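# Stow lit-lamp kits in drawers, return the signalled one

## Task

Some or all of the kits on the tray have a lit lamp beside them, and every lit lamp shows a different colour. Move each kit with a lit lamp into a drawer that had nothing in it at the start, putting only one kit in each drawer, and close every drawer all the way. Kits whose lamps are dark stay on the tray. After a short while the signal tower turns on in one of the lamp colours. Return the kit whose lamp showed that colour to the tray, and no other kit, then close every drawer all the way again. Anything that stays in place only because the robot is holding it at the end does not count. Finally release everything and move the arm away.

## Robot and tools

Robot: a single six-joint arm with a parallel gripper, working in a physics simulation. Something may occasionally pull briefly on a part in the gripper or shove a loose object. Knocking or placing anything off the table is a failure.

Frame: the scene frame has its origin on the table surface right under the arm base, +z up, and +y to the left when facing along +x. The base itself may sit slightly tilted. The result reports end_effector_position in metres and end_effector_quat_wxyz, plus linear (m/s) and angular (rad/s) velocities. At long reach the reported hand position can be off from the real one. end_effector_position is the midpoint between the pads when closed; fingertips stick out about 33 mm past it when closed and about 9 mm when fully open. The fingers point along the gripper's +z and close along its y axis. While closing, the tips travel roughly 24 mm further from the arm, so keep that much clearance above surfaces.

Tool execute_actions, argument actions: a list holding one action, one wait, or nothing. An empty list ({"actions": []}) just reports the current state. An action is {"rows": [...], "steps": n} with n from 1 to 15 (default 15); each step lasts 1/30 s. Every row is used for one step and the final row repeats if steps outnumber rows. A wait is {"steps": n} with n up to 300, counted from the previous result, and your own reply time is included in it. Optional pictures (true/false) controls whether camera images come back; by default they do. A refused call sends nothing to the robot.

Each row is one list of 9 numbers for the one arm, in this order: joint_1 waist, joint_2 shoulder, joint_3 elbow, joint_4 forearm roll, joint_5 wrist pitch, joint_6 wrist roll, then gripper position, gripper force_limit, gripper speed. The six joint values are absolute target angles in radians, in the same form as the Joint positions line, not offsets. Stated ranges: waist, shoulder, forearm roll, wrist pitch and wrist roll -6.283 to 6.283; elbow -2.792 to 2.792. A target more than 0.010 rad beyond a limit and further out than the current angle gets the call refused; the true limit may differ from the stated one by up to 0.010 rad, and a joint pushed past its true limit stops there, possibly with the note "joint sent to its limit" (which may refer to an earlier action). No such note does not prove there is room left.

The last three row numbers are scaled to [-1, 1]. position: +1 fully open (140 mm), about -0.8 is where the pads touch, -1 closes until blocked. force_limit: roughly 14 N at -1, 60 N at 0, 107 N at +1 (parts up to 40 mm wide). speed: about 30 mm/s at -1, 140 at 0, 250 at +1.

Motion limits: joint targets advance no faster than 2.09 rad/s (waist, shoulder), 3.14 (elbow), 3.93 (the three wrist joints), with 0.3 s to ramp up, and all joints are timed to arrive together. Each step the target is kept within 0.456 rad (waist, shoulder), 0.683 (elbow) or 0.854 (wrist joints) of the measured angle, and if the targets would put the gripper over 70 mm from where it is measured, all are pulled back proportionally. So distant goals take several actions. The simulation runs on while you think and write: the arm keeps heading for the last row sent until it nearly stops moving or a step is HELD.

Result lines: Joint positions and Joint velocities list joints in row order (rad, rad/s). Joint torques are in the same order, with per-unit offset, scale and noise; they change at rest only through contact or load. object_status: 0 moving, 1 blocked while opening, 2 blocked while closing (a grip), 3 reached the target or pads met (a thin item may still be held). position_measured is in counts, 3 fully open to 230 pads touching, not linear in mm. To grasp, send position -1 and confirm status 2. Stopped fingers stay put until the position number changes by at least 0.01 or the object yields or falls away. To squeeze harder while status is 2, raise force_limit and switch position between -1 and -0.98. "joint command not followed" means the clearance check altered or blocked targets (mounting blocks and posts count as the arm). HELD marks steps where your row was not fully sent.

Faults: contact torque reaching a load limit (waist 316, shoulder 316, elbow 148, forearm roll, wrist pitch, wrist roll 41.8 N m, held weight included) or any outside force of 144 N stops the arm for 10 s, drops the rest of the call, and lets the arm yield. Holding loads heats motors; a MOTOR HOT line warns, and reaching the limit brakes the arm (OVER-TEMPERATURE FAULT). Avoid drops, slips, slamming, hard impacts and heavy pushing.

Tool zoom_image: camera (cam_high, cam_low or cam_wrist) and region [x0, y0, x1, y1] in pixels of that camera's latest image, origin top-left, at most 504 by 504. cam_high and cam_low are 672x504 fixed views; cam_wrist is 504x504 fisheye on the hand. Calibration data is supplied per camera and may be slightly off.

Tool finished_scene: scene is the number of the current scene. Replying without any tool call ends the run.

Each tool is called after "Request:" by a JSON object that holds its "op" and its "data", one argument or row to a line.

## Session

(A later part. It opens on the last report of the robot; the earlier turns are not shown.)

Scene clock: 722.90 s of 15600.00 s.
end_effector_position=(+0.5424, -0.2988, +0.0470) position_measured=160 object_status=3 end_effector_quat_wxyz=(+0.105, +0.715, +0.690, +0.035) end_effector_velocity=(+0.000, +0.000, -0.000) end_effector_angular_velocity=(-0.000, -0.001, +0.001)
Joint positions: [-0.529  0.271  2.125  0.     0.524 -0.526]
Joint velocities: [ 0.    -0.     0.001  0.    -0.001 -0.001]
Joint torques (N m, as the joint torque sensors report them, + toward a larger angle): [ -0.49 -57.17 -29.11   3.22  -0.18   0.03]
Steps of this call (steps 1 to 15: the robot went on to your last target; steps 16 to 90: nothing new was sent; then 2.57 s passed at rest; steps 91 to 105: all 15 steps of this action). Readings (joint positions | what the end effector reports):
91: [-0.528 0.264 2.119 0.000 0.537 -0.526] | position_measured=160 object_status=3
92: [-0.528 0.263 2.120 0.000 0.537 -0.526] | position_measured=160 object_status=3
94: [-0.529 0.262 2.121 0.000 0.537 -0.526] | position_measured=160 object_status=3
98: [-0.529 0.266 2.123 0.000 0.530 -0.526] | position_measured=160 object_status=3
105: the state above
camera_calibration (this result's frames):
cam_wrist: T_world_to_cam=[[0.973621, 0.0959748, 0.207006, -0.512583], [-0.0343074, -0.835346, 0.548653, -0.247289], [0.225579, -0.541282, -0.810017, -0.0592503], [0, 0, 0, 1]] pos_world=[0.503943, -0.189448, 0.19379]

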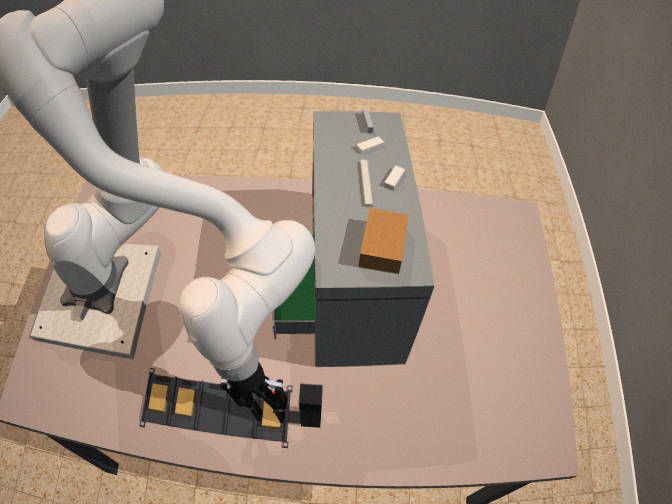

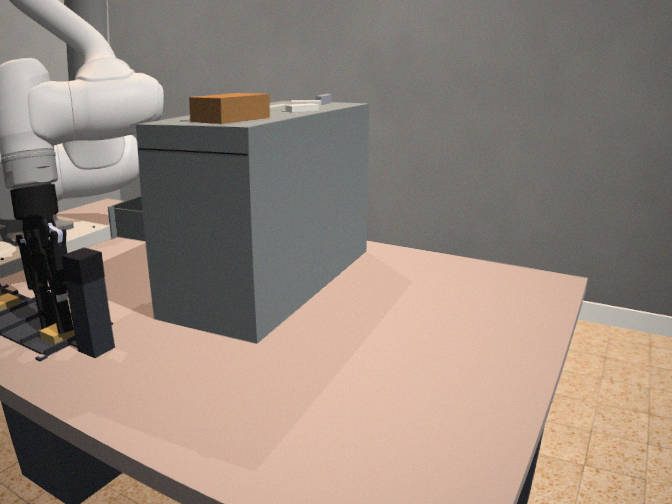

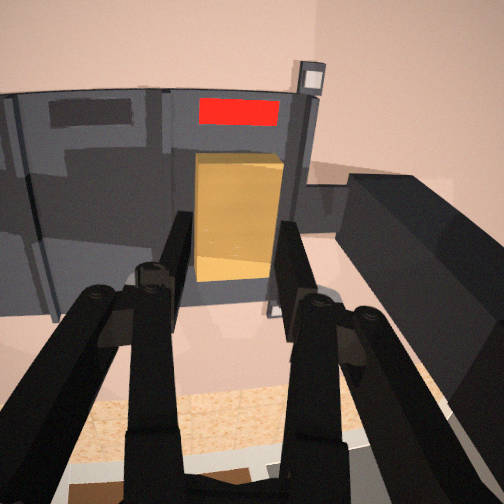

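No contact, centred. Close.

Request:
{"op": "execute_actions", "data": {
  "actions": [
    {"rows":[[-0.529,0.271,2.125,0,0.524,-0.526,-1,-0.4,-0.5]],"steps":15}
  ]
}}

Request:
{"op": "execute_actions", "data": {
  "actions": [
    {"steps":12}
  ]
}}

Scene clock: 724.83 s of 15600.00 s.
end_effector_position=(+0.5424, -0.2988, +0.0469) position_measured=175 object_status=2 end_effector_quat_wxyz=(+0.105, +0.715, +0.690, +0.035) end_effector_velocity=(+0.000, -0.000, -0.000) end_effector_angular_velocity=(-0.001, -0.001, -0.000)
Joint positions: [-0.529  0.271  2.125  0.     0.524 -0.526]
Joint velocities: [-0.     0.001  0.    -0.    -0.002  0.   ]
Joint torques (N m, as the joint torque sensors report them, + toward a larger angle): [  0.74 -51.05 -27.63   3.56  -1.76   0.13]
Steps of this call (steps 1 to 15: the robot went on to your last target; steps 16 to 43: nothing new was sent; steps 44 to 58: all 15 steps of this action). Readings (joint positions | what the end effector reports):
44: [-0.529 0.271 2.125 0.000 0.524 -0.526] | position_measured=160 object_status=0
45: [-0.529 0.271 2.125 0.000 0.524 -0.526] | position_measured=162 object_status=0
47: [-0.529 0.271 2.125 0.000 0.524 -0.526] | position_measured=171 object_status=0
51: [-0.529 0.271 2.125 0.000 0.524 -0.526] | position_measured=175 object_status=0
58: the state above
camera_calibration (this result's frames):
cam_wrist: T_world_to_cam=[[0.973626, 0.0959404, 0.206995, -0.512569], [-0.034329, -0.835349, 0.548647, -0.247264], [0.22555, -0.541284, -0.810024, -0.0592763], [0, 0, 0, 1]] pos_world=[0.503932, -0.189461, 0.193745]

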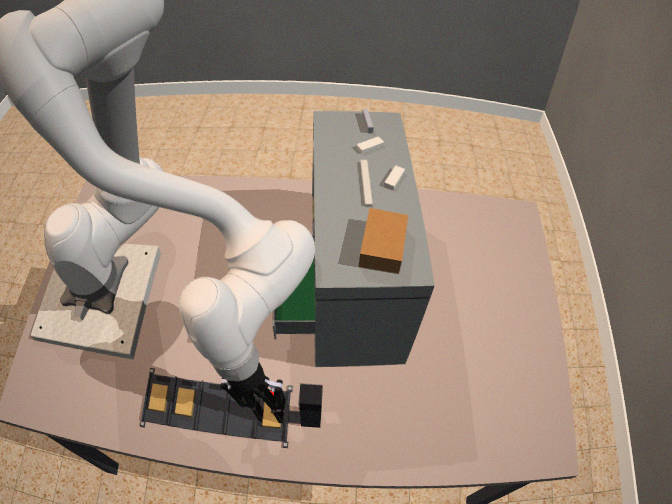

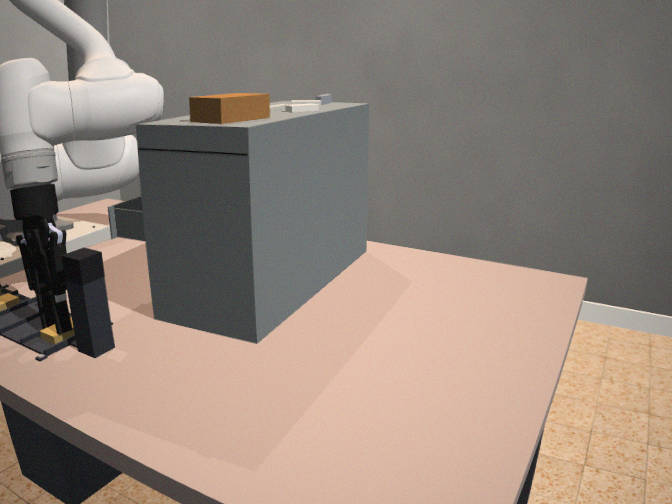

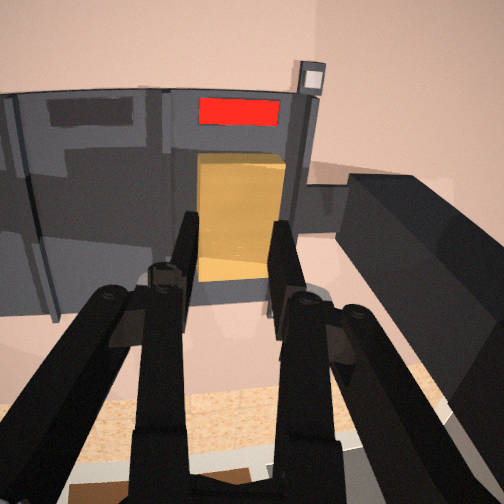

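Scene clock: 725.23 s of 15600.00 s.
end_effector_position=(+0.5424, -0.2988, +0.0469) position_measured=175 object_status=2 end_effector_quat_wxyz=(+0.105, +0.715, +0.690, +0.035) end_effector_velocity=(-0.000, -0.001, +0.001) end_effector_angular_velocity=(-0.001, -0.001, -0.002)
Joint positions: [-0.529  0.271  2.125  0.     0.524 -0.526]
Joint velocities: [-0.001 -0.001  0.    -0.    -0.     0.001]
Joint torques (N m, as the joint torque sensors report them, + toward a larger angle): [  1.66 -50.3  -27.83   3.67  -1.77   0.17]
Steps of this call (steps 1 to 12: the robot went on to your last target). Readings (joint positions | what the end effector reports):
1: [-0.529 0.271 2.125 0.000 0.524 -0.526] | position_measured=175 object_status=2
2: [-0.529 0.271 2.125 0.000 0.524 -0.526] | position_measured=175 object_status=2
4: [-0.529 0.271 2.125 0.000 0.524 -0.526] | position_measured=175 object_status=2
8: [-0.529 0.271 2.125 0.000 0.524 -0.526] | position_measured=175 object_status=2
12: the state above
camera_calibration (this result's frames):
cam_wrist: T_world_to_cam=[[0.973626, 0.0959405, 0.206995, -0.512569], [-0.0343288, -0.835349, 0.548647, -0.247264], [0.22555, -0.541284, -0.810024, -0.0592763], [0, 0, 0, 1]] pos_world=[0.503932, -0.189461, 0.193745]

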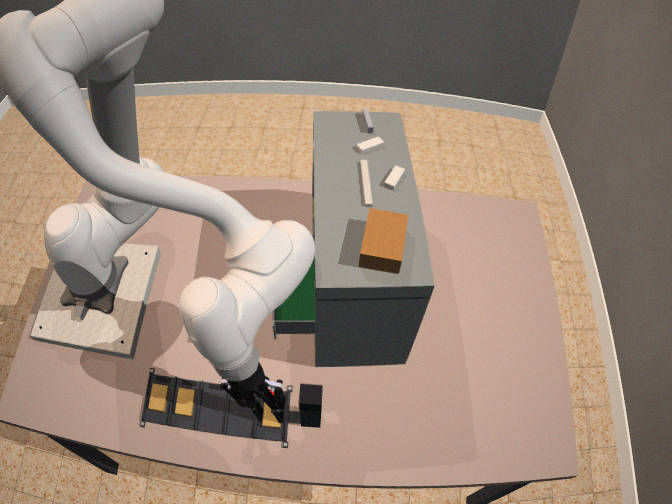

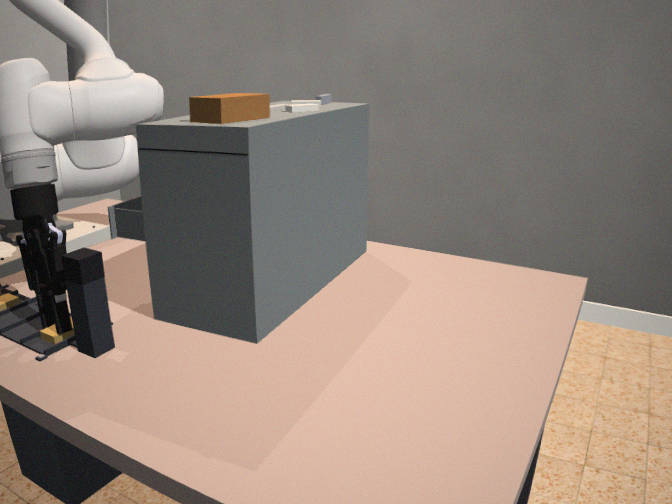

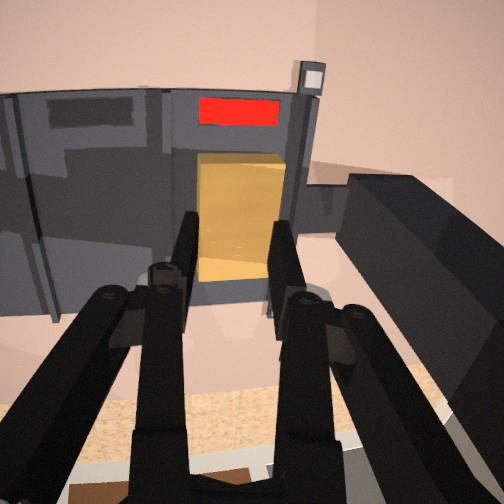

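Request:
{"op": "execute_actions", "data": {
  "actions": [
    {"rows":[[-0.529,0.262,2.121,0,0.537,-0.526,-1,-0.4,-0.5],[-0.529,0.262,2.121,0,0.537,-0.526,-1,-0.4,-0.5],[-0.529,0.247,2.111,0,0.562,-0.526,-1,-0.4,-0.5],[-0.529,0.247,2.111,0,0.562,-0.526,-1,-0.4,-0.5],[-0.529,0.247,2.111,0,0.562,-0.526,-1,-0.4,-0.5],[-0.529,0.203,2.084,0,0.633,-0.526,-1,-0.4,-0.5],[-0.529,0.203,2.084,0,0.633,-0.526,-1,-0.4,-0.5],[-0.529,0.203,2.084,0,0.633,-0.526,-1,-0.4,-0.5],[-0.529,0.203,2.084,0,0.633,-0.526,-1,-0.4,-0.5],[-0.529,0.1,2.03,0,0.85,-0.526,-1,-0.4,-0.5],[-0.529,0.1,2.03,0,0.85,-0.526,-1,-0.4,-0.5],[-0.529,0.1,2.03,0,0.85,-0.526,-1,-0.4,-0.5],[-0.5,-0.1365,2.005,0,1.265,-0.526,-1,-0.4,-0.5]],"steps":15}
  ]
}}

Request:
{"op": "execute_actions", "data": {
  "actions": [
    {"steps":20}
  ]
}}

Request:
{"op": "execute_actions", "data": {
  "actions": [
    {"rows":[[-0.087,-0.1365,2.005,0,1.265,-1.647,-1,-0.4,-0.5]],"steps":15}
  ]
}}

Request:
{"op": "execute_actions", "data": {
  "actions": [
    {"steps":10}
  ]
}}

Request:
{"op": "execute_actions", "data": {
  "actions": [
    {"rows":[[-0.087,-0.02,1.92,0,1.24,-1.647,-1,-0.4,-0.5],[-0.087,-0.02,1.92,0,1.24,-1.647,-1,-0.4,-0.5],[-0.087,-0.02,1.92,0,1.24,-1.647,-1,-0.4,-0.5],[-0.087,-0.02,1.92,0,1.24,-1.647,-1,-0.4,-0.5],[-0.087,-0.02,1.92,0,1.24,-1.647,-1,-0.4,-0.5],[-0.087,0.0565,1.84,0,1.237,-1.647,-1,-0.4,-0.5]],"steps":15}
  ]
}}

Scene clock: 741.90 s of 15600.00 s.
end_effector_position=(+0.5212, -0.2872, +0.1600) position_measured=176 object_status=2 end_effector_quat_wxyz=(+0.083, +0.716, +0.693, +0.029) end_effector_velocity=(-0.263, +0.191, +0.365) end_effector_angular_velocity=(+0.235, +0.376, +0.054)
Joint positions: [-0.528  0.118  2.048 -0.     0.8   -0.526]
Joint velocities: [ 0.048 -0.664 -0.075 -0.     1.183  0.001]
Joint torques (N m, as the joint torque sensors report them, + toward a larger angle): [  4.58 -37.86 -19.24   2.08   0.5    0.07]
Steps of this call (steps 1 to 15: the robot went on to your last target; steps 16 to 90: nothing new was sent; then 13.17 s passed at rest; steps 91 to 105: all 15 steps of this action). Readings (joint positions | what the end effector reports):
91: [-0.529 0.271 2.125 -0.000 0.524 -0.526] | position_measured=175 object_status=2
92: [-0.529 0.269 2.124 -0.000 0.528 -0.526] | position_measured=175 object_status=2
94: [-0.529 0.259 2.119 -0.000 0.542 -0.526] | position_measured=176 object_status=2
98: [-0.529 0.232 2.102 -0.000 0.588 -0.526] | position_measured=176 object_status=2
105: the state above
camera_calibration (this result's frames):
cam_wrist: T_world_to_cam=[[0.980776, 0.0931272, 0.17148, -0.515354], [-0.0119847, -0.848366, 0.529275, -0.312591], [0.194768, -0.521155, -0.830941, 0.06855], [0, 0, 0, 1]] pos_world=[0.488349, -0.181473, 0.310781]

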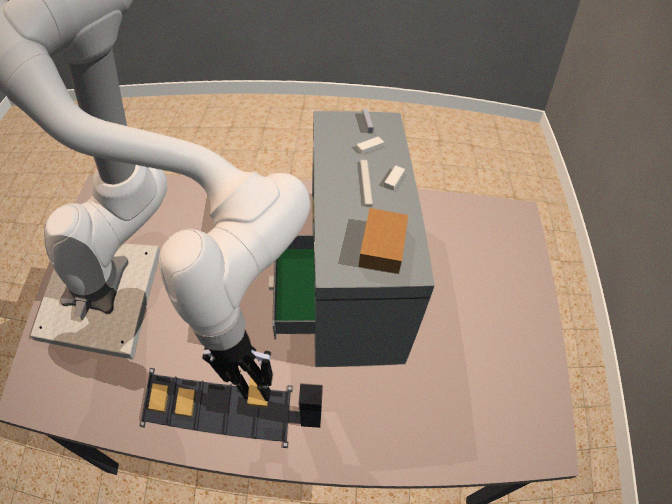

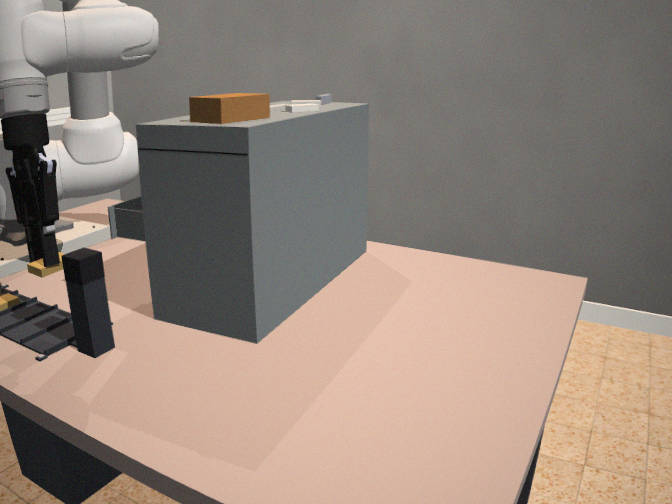

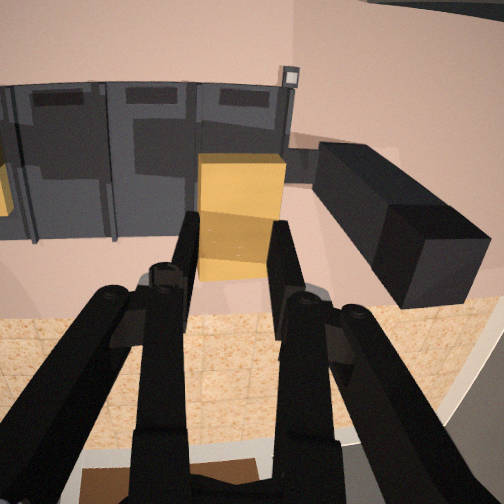

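Scene clock: 742.57 s of 15600.00 s.
end_effector_position=(+0.4060, -0.2031, +0.3027) position_measured=176 object_status=2 end_effector_quat_wxyz=(+0.001, +0.708, +0.706, +0.009) end_effector_velocity=(-0.000, +0.001, +0.001) end_effector_angular_velocity=(-0.000, -0.001, +0.001)
Joint positions: [-0.5   -0.136  2.005 -0.     1.265 -0.526]
Joint velocities: [ 0.001 -0.002 -0.     0.001  0.002 -0.001]
Joint torques (N m, as the joint torque sensors report them, + toward a larger angle): [ -1.24 -26.04 -39.58   4.36   0.08   0.12]
Steps of this call (steps 1 to 20: the robot went on to your last target). Readings (joint positions | what the end effector reports):
1: [-0.526 0.096 2.046 -0.000 0.840 -0.526] | position_measured=176 object_status=2
2: [-0.523 0.074 2.043 -0.000 0.880 -0.526] | position_measured=176 object_status=2
4: [-0.518 0.031 2.035 -0.000 0.958 -0.526] | position_measured=176 object_status=2
8: [-0.509 -0.053 2.020 -0.000 1.112 -0.526] | position_measured=176 object_status=2
20: the state above
camera_calibration (this result's frames):
cam_wrist: T_world_to_cam=[[0.99268, 0.114419, 0.038664, -0.394909], [0.0850885, -0.88975, 0.448447, -0.34156], [0.0857121, -0.441874, -0.892973, 0.332563], [0, 0, 0, 1]] pos_world=[0.392576, -0.111768, 0.46541]

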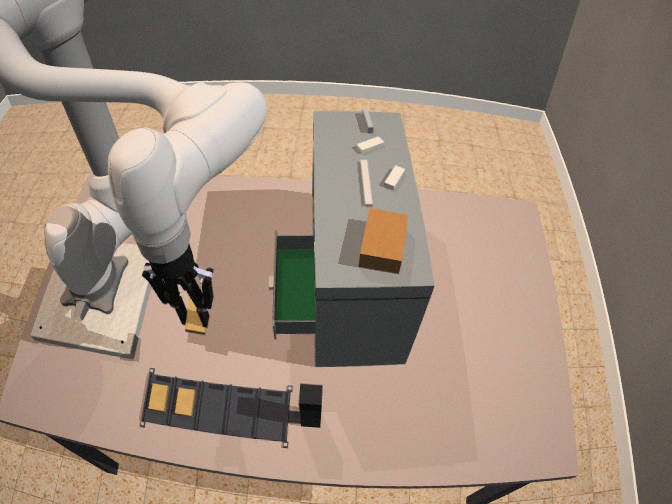

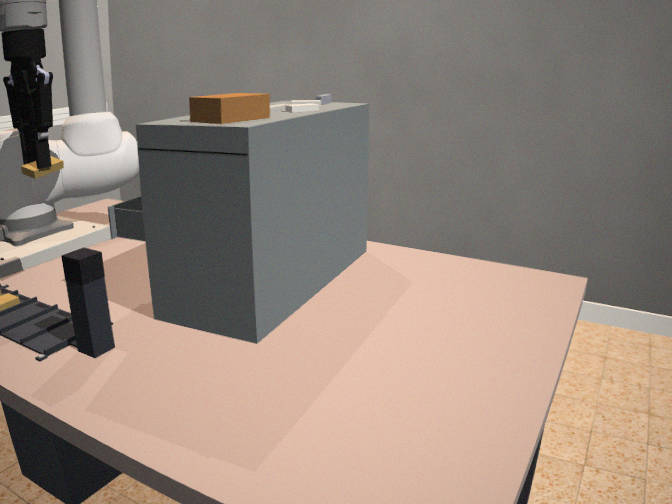

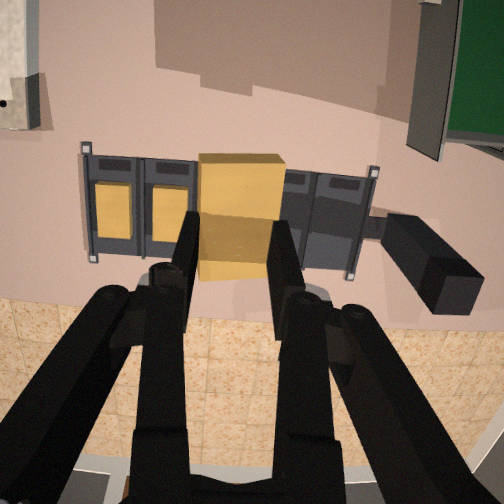

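Scene clock: 743.07 s of 15600.00 s.
end_effector_position=(+0.4487, -0.0580, +0.3053) position_measured=176 object_status=2 end_effector_quat_wxyz=(+0.007, +0.177, +0.984, +0.008) end_effector_velocity=(+0.041, +0.338, +0.006) end_effector_angular_velocity=(-0.042, -0.044, +2.996)
Joint positions: [-0.165 -0.137  2.005 -0.     1.265 -1.411]
Joint velocities: [ 0.749 -0.    -0.    -0.    -0.002 -2.247]
Joint torques (N m, as the joint torque sensors report them, + toward a larger angle): [ -4.19 -25.52 -40.08   4.2    0.13   0.14]
Steps of this call (steps 1 to 15: all 15 steps of this action). Readings (joint positions | what the end effector reports):
1: [-0.500 -0.136 2.005 -0.000 1.265 -0.526] | position_measured=176 object_status=2
2: [-0.497 -0.136 2.005 -0.000 1.265 -0.533] | position_measured=176 object_status=2
4: [-0.470 -0.136 2.005 -0.000 1.265 -0.589] | position_measured=176 object_status=2
8: [-0.355 -0.137 2.005 -0.000 1.265 -0.847] | position_measured=176 object_status=2
15: the state above
camera_calibration (this result's frames):
cam_wrist: T_world_to_cam=[[0.23359, 0.971529, 0.0395949, -0.0639743], [0.855072, -0.224636, 0.467324, -0.529908], [0.462913, -0.0753058, -0.883199, 0.244353], [0, 0, 0, 1]] pos_world=[0.354939, -0.0384823, 0.465984]

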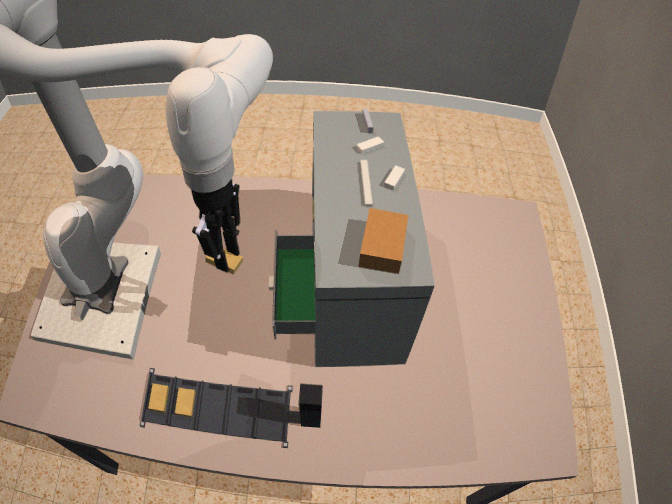

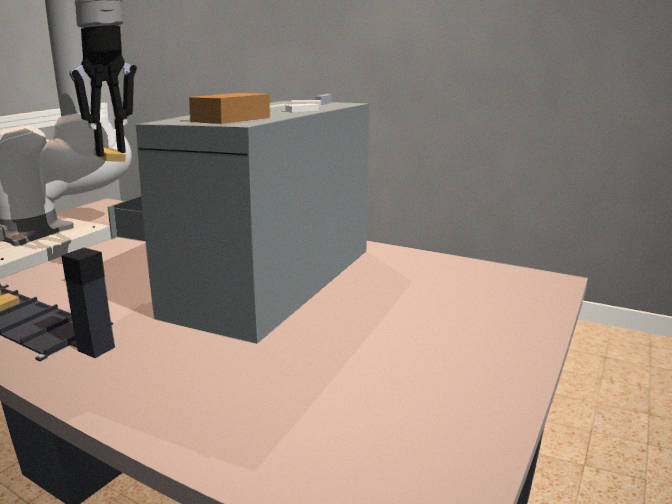

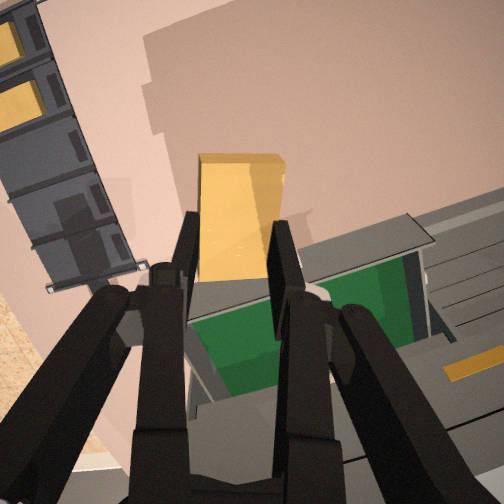

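Scene clock: 743.40 s of 15600.00 s.
end_effector_position=(+0.4516, -0.0227, +0.3059) position_measured=176 object_status=2 end_effector_quat_wxyz=(+0.008, +0.020, +1.000, +0.007) end_effector_velocity=(-0.000, +0.000, -0.000) end_effector_angular_velocity=(-0.000, +0.000, +0.001)
Joint positions: [-0.087 -0.137  2.005 -0.     1.265 -1.647]
Joint velocities: [ 0.001  0.     0.    -0.    -0.    -0.   ]
Joint torques (N m, as the joint torque sensors report them, + toward a larger angle): [ -1.19 -26.46 -39.5    4.41   0.17   0.3 ]
Steps of this call (steps 1 to 10: the robot went on to your last target). Readings (joint positions | what the end effector reports):
1: [-0.142 -0.137 2.005 -0.000 1.265 -1.482] | position_measured=176 object_status=2
2: [-0.122 -0.137 2.005 -0.000 1.265 -1.542] | position_measured=176 object_status=2
4: [-0.095 -0.137 2.005 -0.000 1.265 -1.621] | position_measured=176 object_status=2
8: [-0.087 -0.137 2.005 -0.000 1.265 -1.647] | position_measured=176 object_status=2
10: the state above
camera_calibration (this result's frames):
cam_wrist: T_world_to_cam=[[-0.0783841, 0.996284, 0.0357087, 0.0436036], [0.880263, 0.0523533, 0.47159, -0.531078], [0.467968, 0.0683982, -0.881095, 0.246532], [0, 0, 0, 1]] pos_world=[0.355537, -0.0325001, 0.466112]

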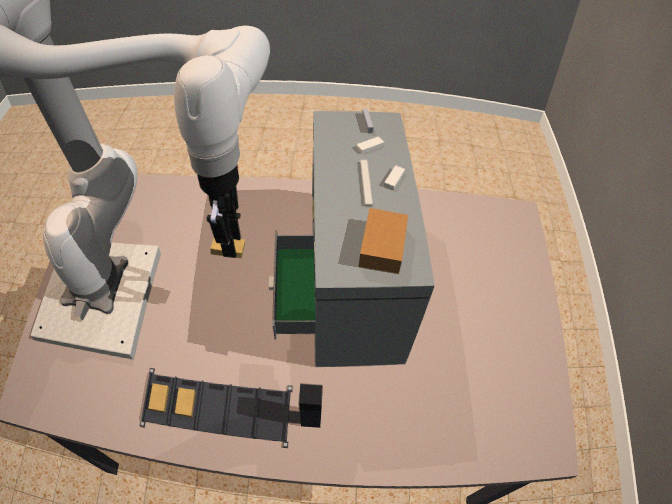

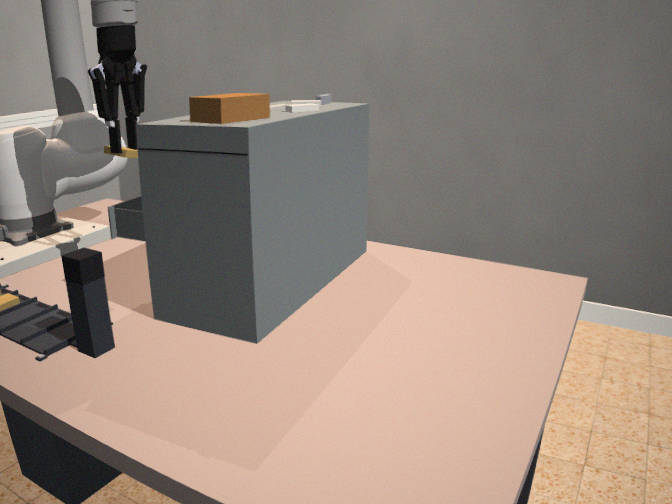

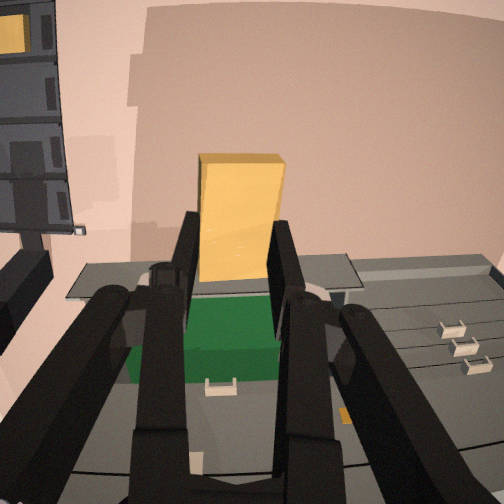

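Scene clock: 743.90 s of 15600.00 s.
end_effector_position=(+0.5653, -0.0358, +0.2965) position_measured=176 object_status=2 end_effector_quat_wxyz=(+0.008, +0.020, +1.000, +0.007) end_effector_velocity=(+0.001, -0.001, +0.000) end_effector_angular_velocity=(-0.001, -0.000, -0.000)
Joint positions: [-0.087  0.056  1.84   0.     1.237 -1.647]
Joint velocities: [-0.     0.002 -0.002 -0.001 -0.    -0.   ]
Joint torques (N m, as the joint torque sensors report them, + toward a larger angle): [ -0.58 -44.1  -39.31   4.35   0.09   0.15]
Steps of this call (steps 1 to 15: all 15 steps of this action). Readings (joint positions | what the end effector reports):
1: [-0.087 -0.136 2.005 -0.000 1.265 -1.647] | position_measured=176 object_status=2
2: [-0.087 -0.133 2.002 -0.000 1.265 -1.647] | position_measured=176 object_status=2
4: [-0.087 -0.103 1.981 -0.000 1.258 -1.647] | position_measured=176 object_status=2
8: [-0.087 -0.005 1.903 0.000 1.241 -1.647] | position_measured=176 object_status=2
15: the state above
camera_calibration (this result's frames):
cam_wrist: T_world_to_cam=[[-0.0786278, 0.996264, 0.0357196, 0.0660556], [0.880204, 0.0525568, 0.471676, -0.626055], [0.468037, 0.0685274, -0.881048, 0.185939], [0, 0, 0, 1]] pos_world=[0.469224, -0.0456473, 0.456757]

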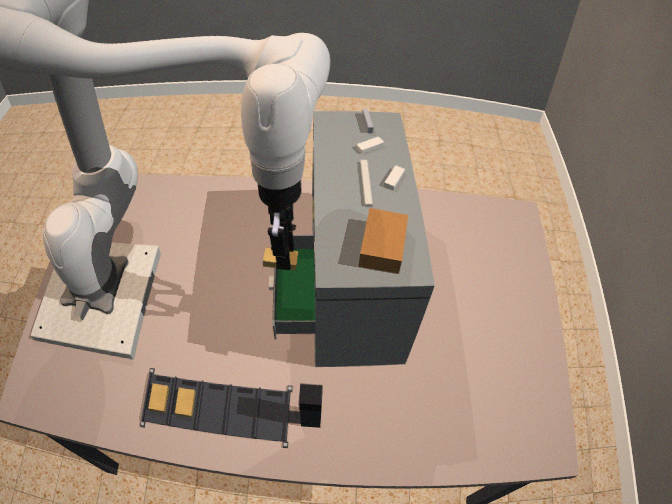

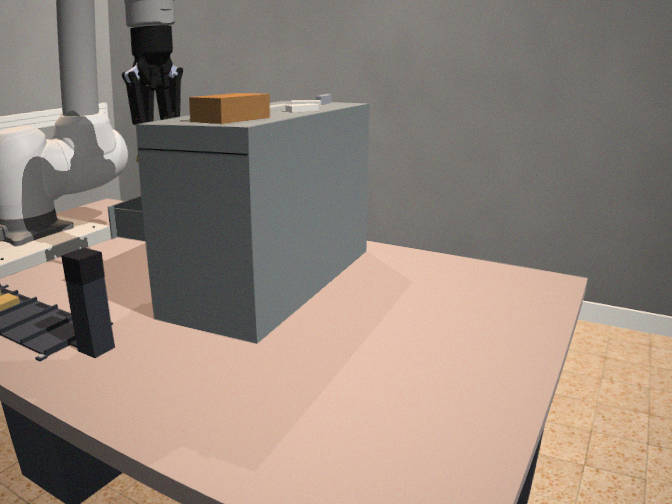

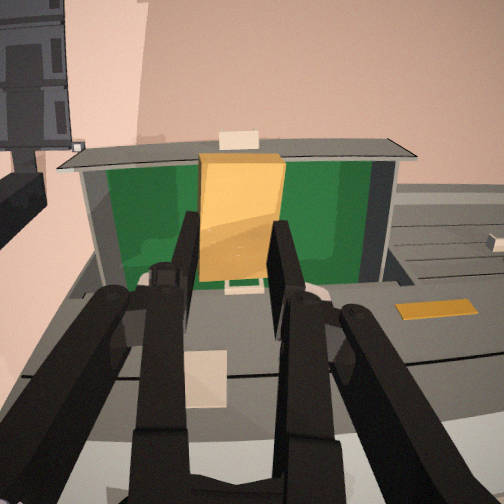

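Request:
{"op": "execute_actions", "data": {
  "actions": []
}}

Scene clock: 764.70 s of 15600.00 s.
end_effector_position=(+0.5654, -0.0358, +0.2964) position_measured=176 object_status=2 end_effector_quat_wxyz=(+0.008, +0.020, +1.000, +0.007) end_effector_velocity=(+0.000, +0.000, +0.000) end_effector_angular_velocity=(+0.000, -0.000, -0.000)
Joint positions: [-0.087  0.056  1.84   0.     1.237 -1.647]
Joint velocities: [ 0. -0. -0.  0.  0.  0.]
Joint torques (N m, as the joint torque sensors report them, + toward a larger angle): [ -0.63 -45.91 -39.14   4.39   0.08   0.07]
Steps of this call (steps 1 to 15: the robot went on to your last target; steps 16 to 90: nothing new was sent; then 17.80 s passed at rest). Readings (joint positions | what the end effector reports):
1: [-0.087 0.056 1.840 0.000 1.237 -1.647] | position_measured=176 object_status=2
2: [-0.087 0.056 1.840 0.000 1.237 -1.647] | position_measured=176 object_status=2
4: [-0.087 0.056 1.840 0.000 1.237 -1.647] | position_measured=176 object_status=2
8: [-0.087 0.056 1.840 0.000 1.237 -1.647] | position_measured=176 object_status=2
90: the state above
The arm was judged still, so your last target was given up. Only a new action makes it travel on or press farther. Fingers that are still opening or closing keep moving.
camera_calibration (this result's frames):
cam_wrist: T_world_to_cam=[[-0.0786024, 0.996266, 0.0357293, 0.0660947], [0.88026, 0.0525378, 0.471574, -0.626158], [0.467936, 0.0685179, -0.881102, 0.18584], [0, 0, 0, 1]] pos_world=[0.469415, -0.0456844, 0.456663]

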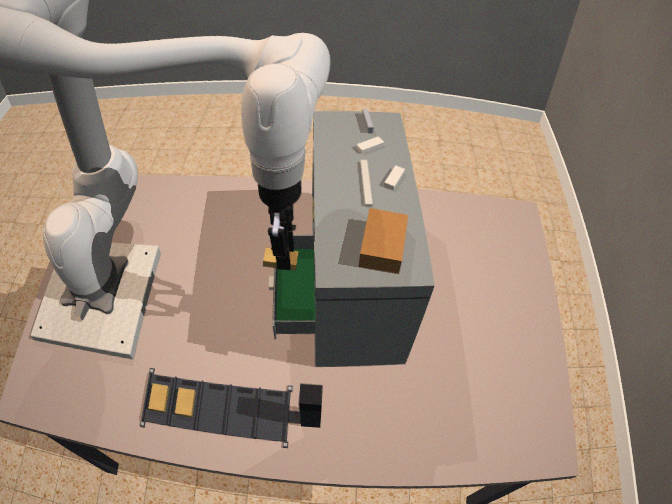

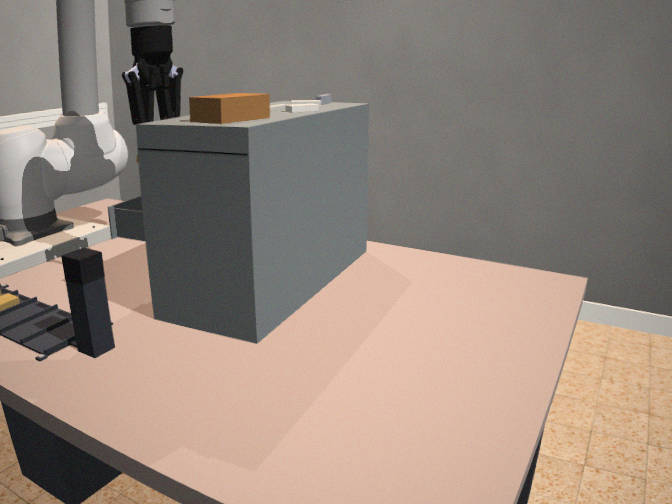

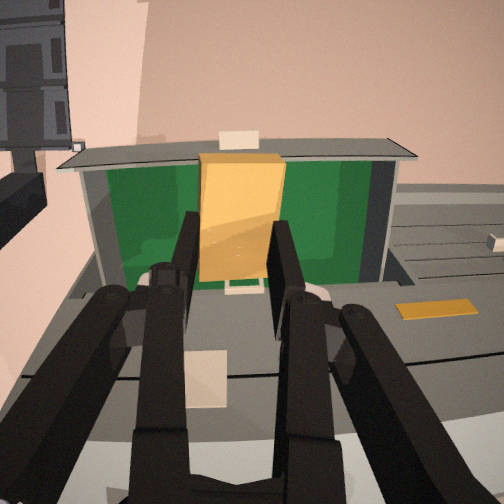

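Request:
{"op": "execute_actions", "data": {
  "actions": [
    {"rows":[[-0.087,0.075,1.85,0,1.209,-1.647,-1,-0.4,-0.5],[-0.087,0.085,1.865,0,1.184,-1.647,-1,-0.4,-0.5],[-0.087,0.095,1.878,0,1.161,-1.647,-1,-0.4,-0.5],[-0.087,0.105,1.89,0,1.139,-1.647,-1,-0.4,-0.5]],"steps":15}
  ]
}}

Request:
{"op": "execute_actions", "data": {
  "actions": [
    {"steps":20}
  ]
}}

Scene clock: 773.13 s of 15600.00 s.
end_effector_position=(+0.5755, -0.0362, +0.2429) position_measured=176 object_status=2 end_effector_quat_wxyz=(+0.008, +0.020, +1.000, +0.007) end_effector_velocity=(+0.000, +0.000, -0.000) end_effector_angular_velocity=(-0.000, -0.001, +0.001)
Joint positions: [-0.087  0.105  1.89  -0.     1.139 -1.647]
Joint velocities: [ 0.    -0.     0.    -0.    -0.001 -0.001]
Joint torques (N m, as the joint torque sensors report them, + toward a larger angle): [ -0.39 -49.85 -37.4    4.06   0.15   0.14]
Steps of this call (steps 1 to 90: nothing new was sent; then 4.93 s passed at rest; steps 91 to 105: all 15 steps of this action). Readings (joint positions | what the end effector reports):
91: [-0.087 0.057 1.840 -0.000 1.237 -1.647] | position_measured=176 object_status=2
92: [-0.087 0.060 1.841 -0.000 1.232 -1.647] | position_measured=176 object_status=2
94: [-0.087 0.079 1.859 -0.000 1.196 -1.647] | position_measured=176 object_status=2
98: [-0.087 0.105 1.890 -0.000 1.141 -1.647] | position_measured=176 object_status=2
105: the state above
camera_calibration (this result's frames):
cam_wrist: T_world_to_cam=[[-0.0786222, 0.996266, 0.0356603, 0.0692167], [0.880451, 0.052616, 0.471209, -0.609734], [0.467573, 0.0684446, -0.881301, 0.134277], [0, 0, 0, 1]] pos_world=[0.479498, -0.0460671, 0.403182]

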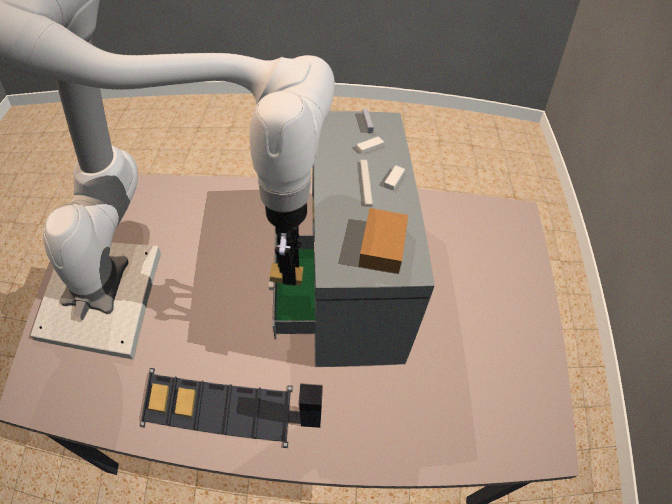

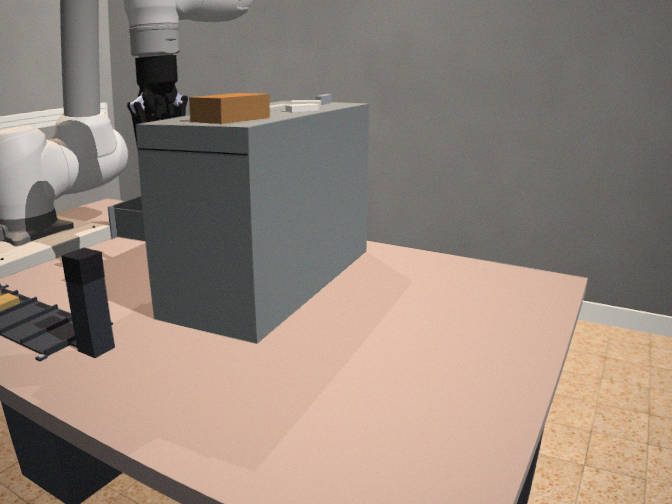

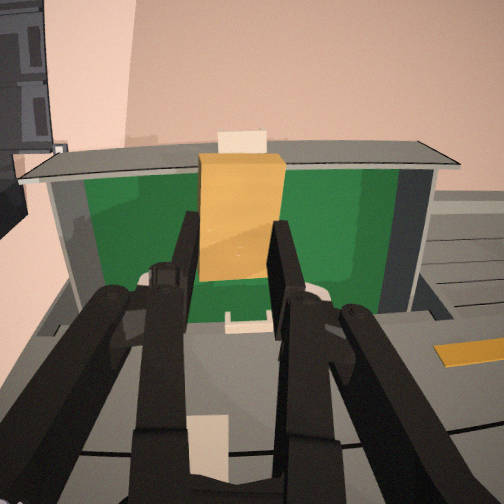

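Scene clock: 773.80 s of 15600.00 s.
end_effector_position=(+0.5754, -0.0362, +0.2428) position_measured=176 object_status=2 end_effector_quat_wxyz=(+0.007, +0.020, +1.000, +0.007) end_effector_velocity=(+0.000, +0.000, -0.000) end_effector_angular_velocity=(+0.000, -0.000, +0.000)
Joint positions: [-0.087  0.105  1.89  -0.     1.139 -1.647]
Joint velocities: [ 0.  0. -0.  0. -0. -0.]
Joint torques (N m, as the joint torque sensors report them, + toward a larger angle): [ -0.4  -48.54 -37.36   4.16   0.19   0.11]
Steps of this call (steps 1 to 15: the robot went on to your last target; steps 16 to 20: nothing new was sent). Readings (joint positions | what the end effector reports):
1: [-0.087 0.105 1.890 -0.000 1.139 -1.647] | position_measured=176 object_status=2
2: [-0.087 0.105 1.890 -0.000 1.139 -1.647] | position_measured=176 object_status=2
4: [-0.087 0.105 1.890 -0.000 1.139 -1.647] | position_measured=176 object_status=2
8: [-0.087 0.105 1.890 -0.000 1.139 -1.647] | position_measured=176 object_status=2
20: the state above
The arm was judged still, so your last target was given up. Only a new action makes it travel on or press farther. Fingers that are still opening or closing keep moving.
camera_calibration (this result's frames):
cam_wrist: T_world_to_cam=[[-0.0785615, 0.996266, 0.0358112, 0.0690975], [0.880495, 0.052497, 0.471139, -0.609702], [0.4675, 0.068545, -0.881332, 0.134288], [0, 0, 0, 1]] pos_world=[0.479488, -0.0460368, 0.403132]

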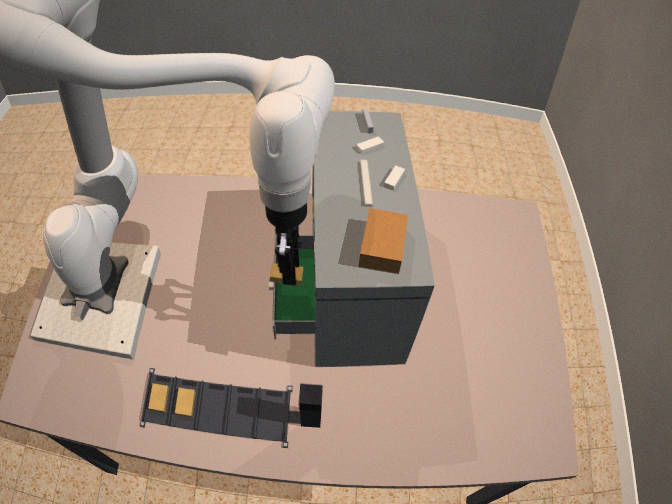

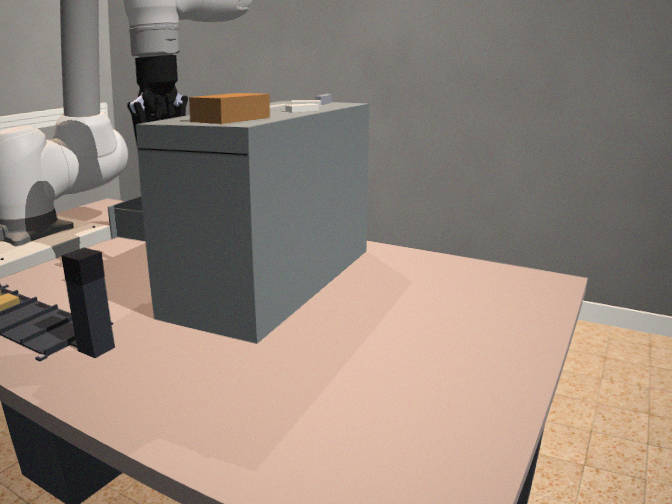

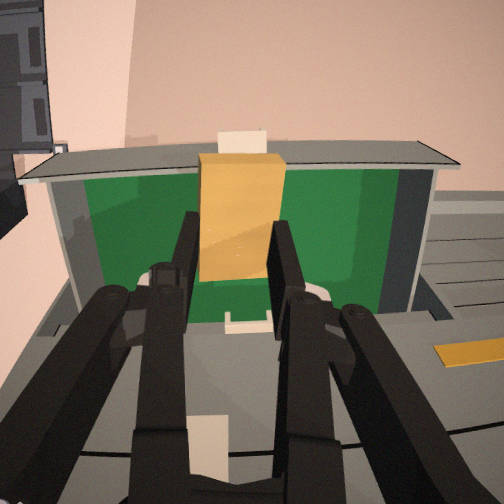

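Request:
{"op": "execute_actions", "data": {
  "actions": [
    {"rows":[[-0.087,0.113,1.882,0,1.139,-1.647,-1,-0.4,-0.5],[-0.087,0.12,1.873,0,1.141,-1.647,-1,-0.4,-0.5],[-0.087,0.12,1.873,0,1.141,-1.647,-1,-0.4,-0.5],[-0.087,0.12,1.873,0,1.141,-1.647,-1,-0.4,-0.5],[-0.087,0.127,1.886,0,1.121,-1.647,-1,-0.4,-0.5],[-0.087,0.127,1.886,0,1.121,-1.647,-1,-0.4,-0.5],[-0.087,0.134,1.898,0,1.102,-1.647,-1,-0.4,-0.5]],"steps":15}
  ]
}}

Scene clock: 785.63 s of 15600.00 s.
end_effector_position=(+0.5846, -0.0368, +0.2221) position_measured=177 object_status=2 end_effector_quat_wxyz=(+0.008, +0.020, +1.000, +0.007) end_effector_velocity=(-0.000, -0.001, -0.001) end_effector_angular_velocity=(+0.000, +0.001, -0.001)
Joint positions: [-0.087  0.134  1.898  0.     1.102 -1.647]
Joint velocities: [-0.001  0.001  0.     0.    -0.    -0.   ]
Joint torques (N m, as the joint torque sensors report them, + toward a larger angle): [ -0.35 -51.41 -37.49   4.32   0.01   0.2 ]
Steps of this call (steps 1 to 90: nothing new was sent; then 8.33 s passed at rest; steps 91 to 105: all 15 steps of this action). Readings (joint positions | what the end effector reports):
91: [-0.087 0.105 1.890 0.000 1.139 -1.647] | position_measured=176 object_status=2
92: [-0.087 0.107 1.888 0.000 1.139 -1.647] | position_measured=176 object_status=2
94: [-0.087 0.117 1.877 0.000 1.140 -1.647] | position_measured=176 object_status=2
98: [-0.087 0.128 1.888 0.000 1.118 -1.647] | position_measured=176 object_status=2
105: the state above
camera_calibration (this result's frames):
cam_wrist: T_world_to_cam=[[-0.0785722, 0.99626, 0.0359571, 0.0711607], [0.88044, 0.0524293, 0.471251, -0.607947], [0.467603, 0.0686853, -0.881266, 0.111747], [0, 0, 0, 1]] pos_world=[0.488599, -0.0466957, 0.382416]

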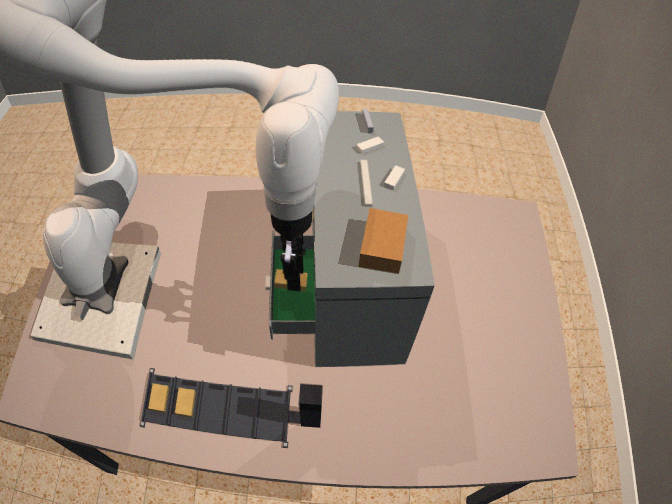

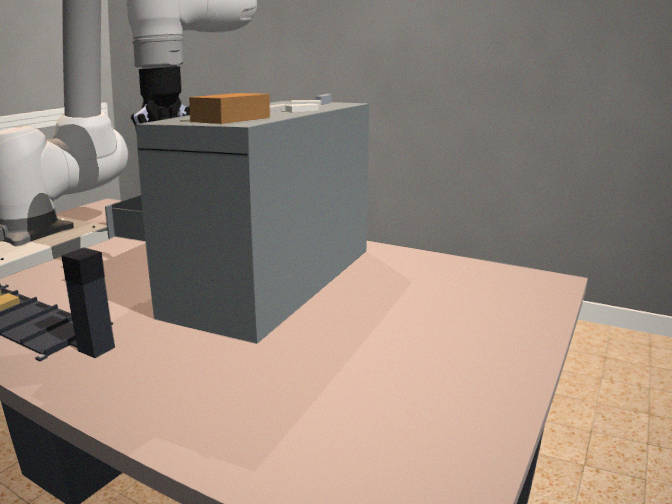

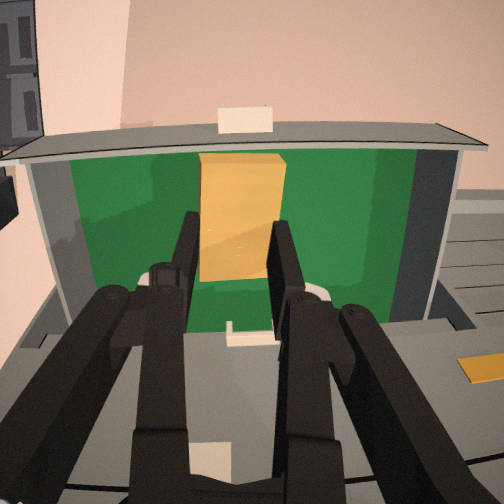

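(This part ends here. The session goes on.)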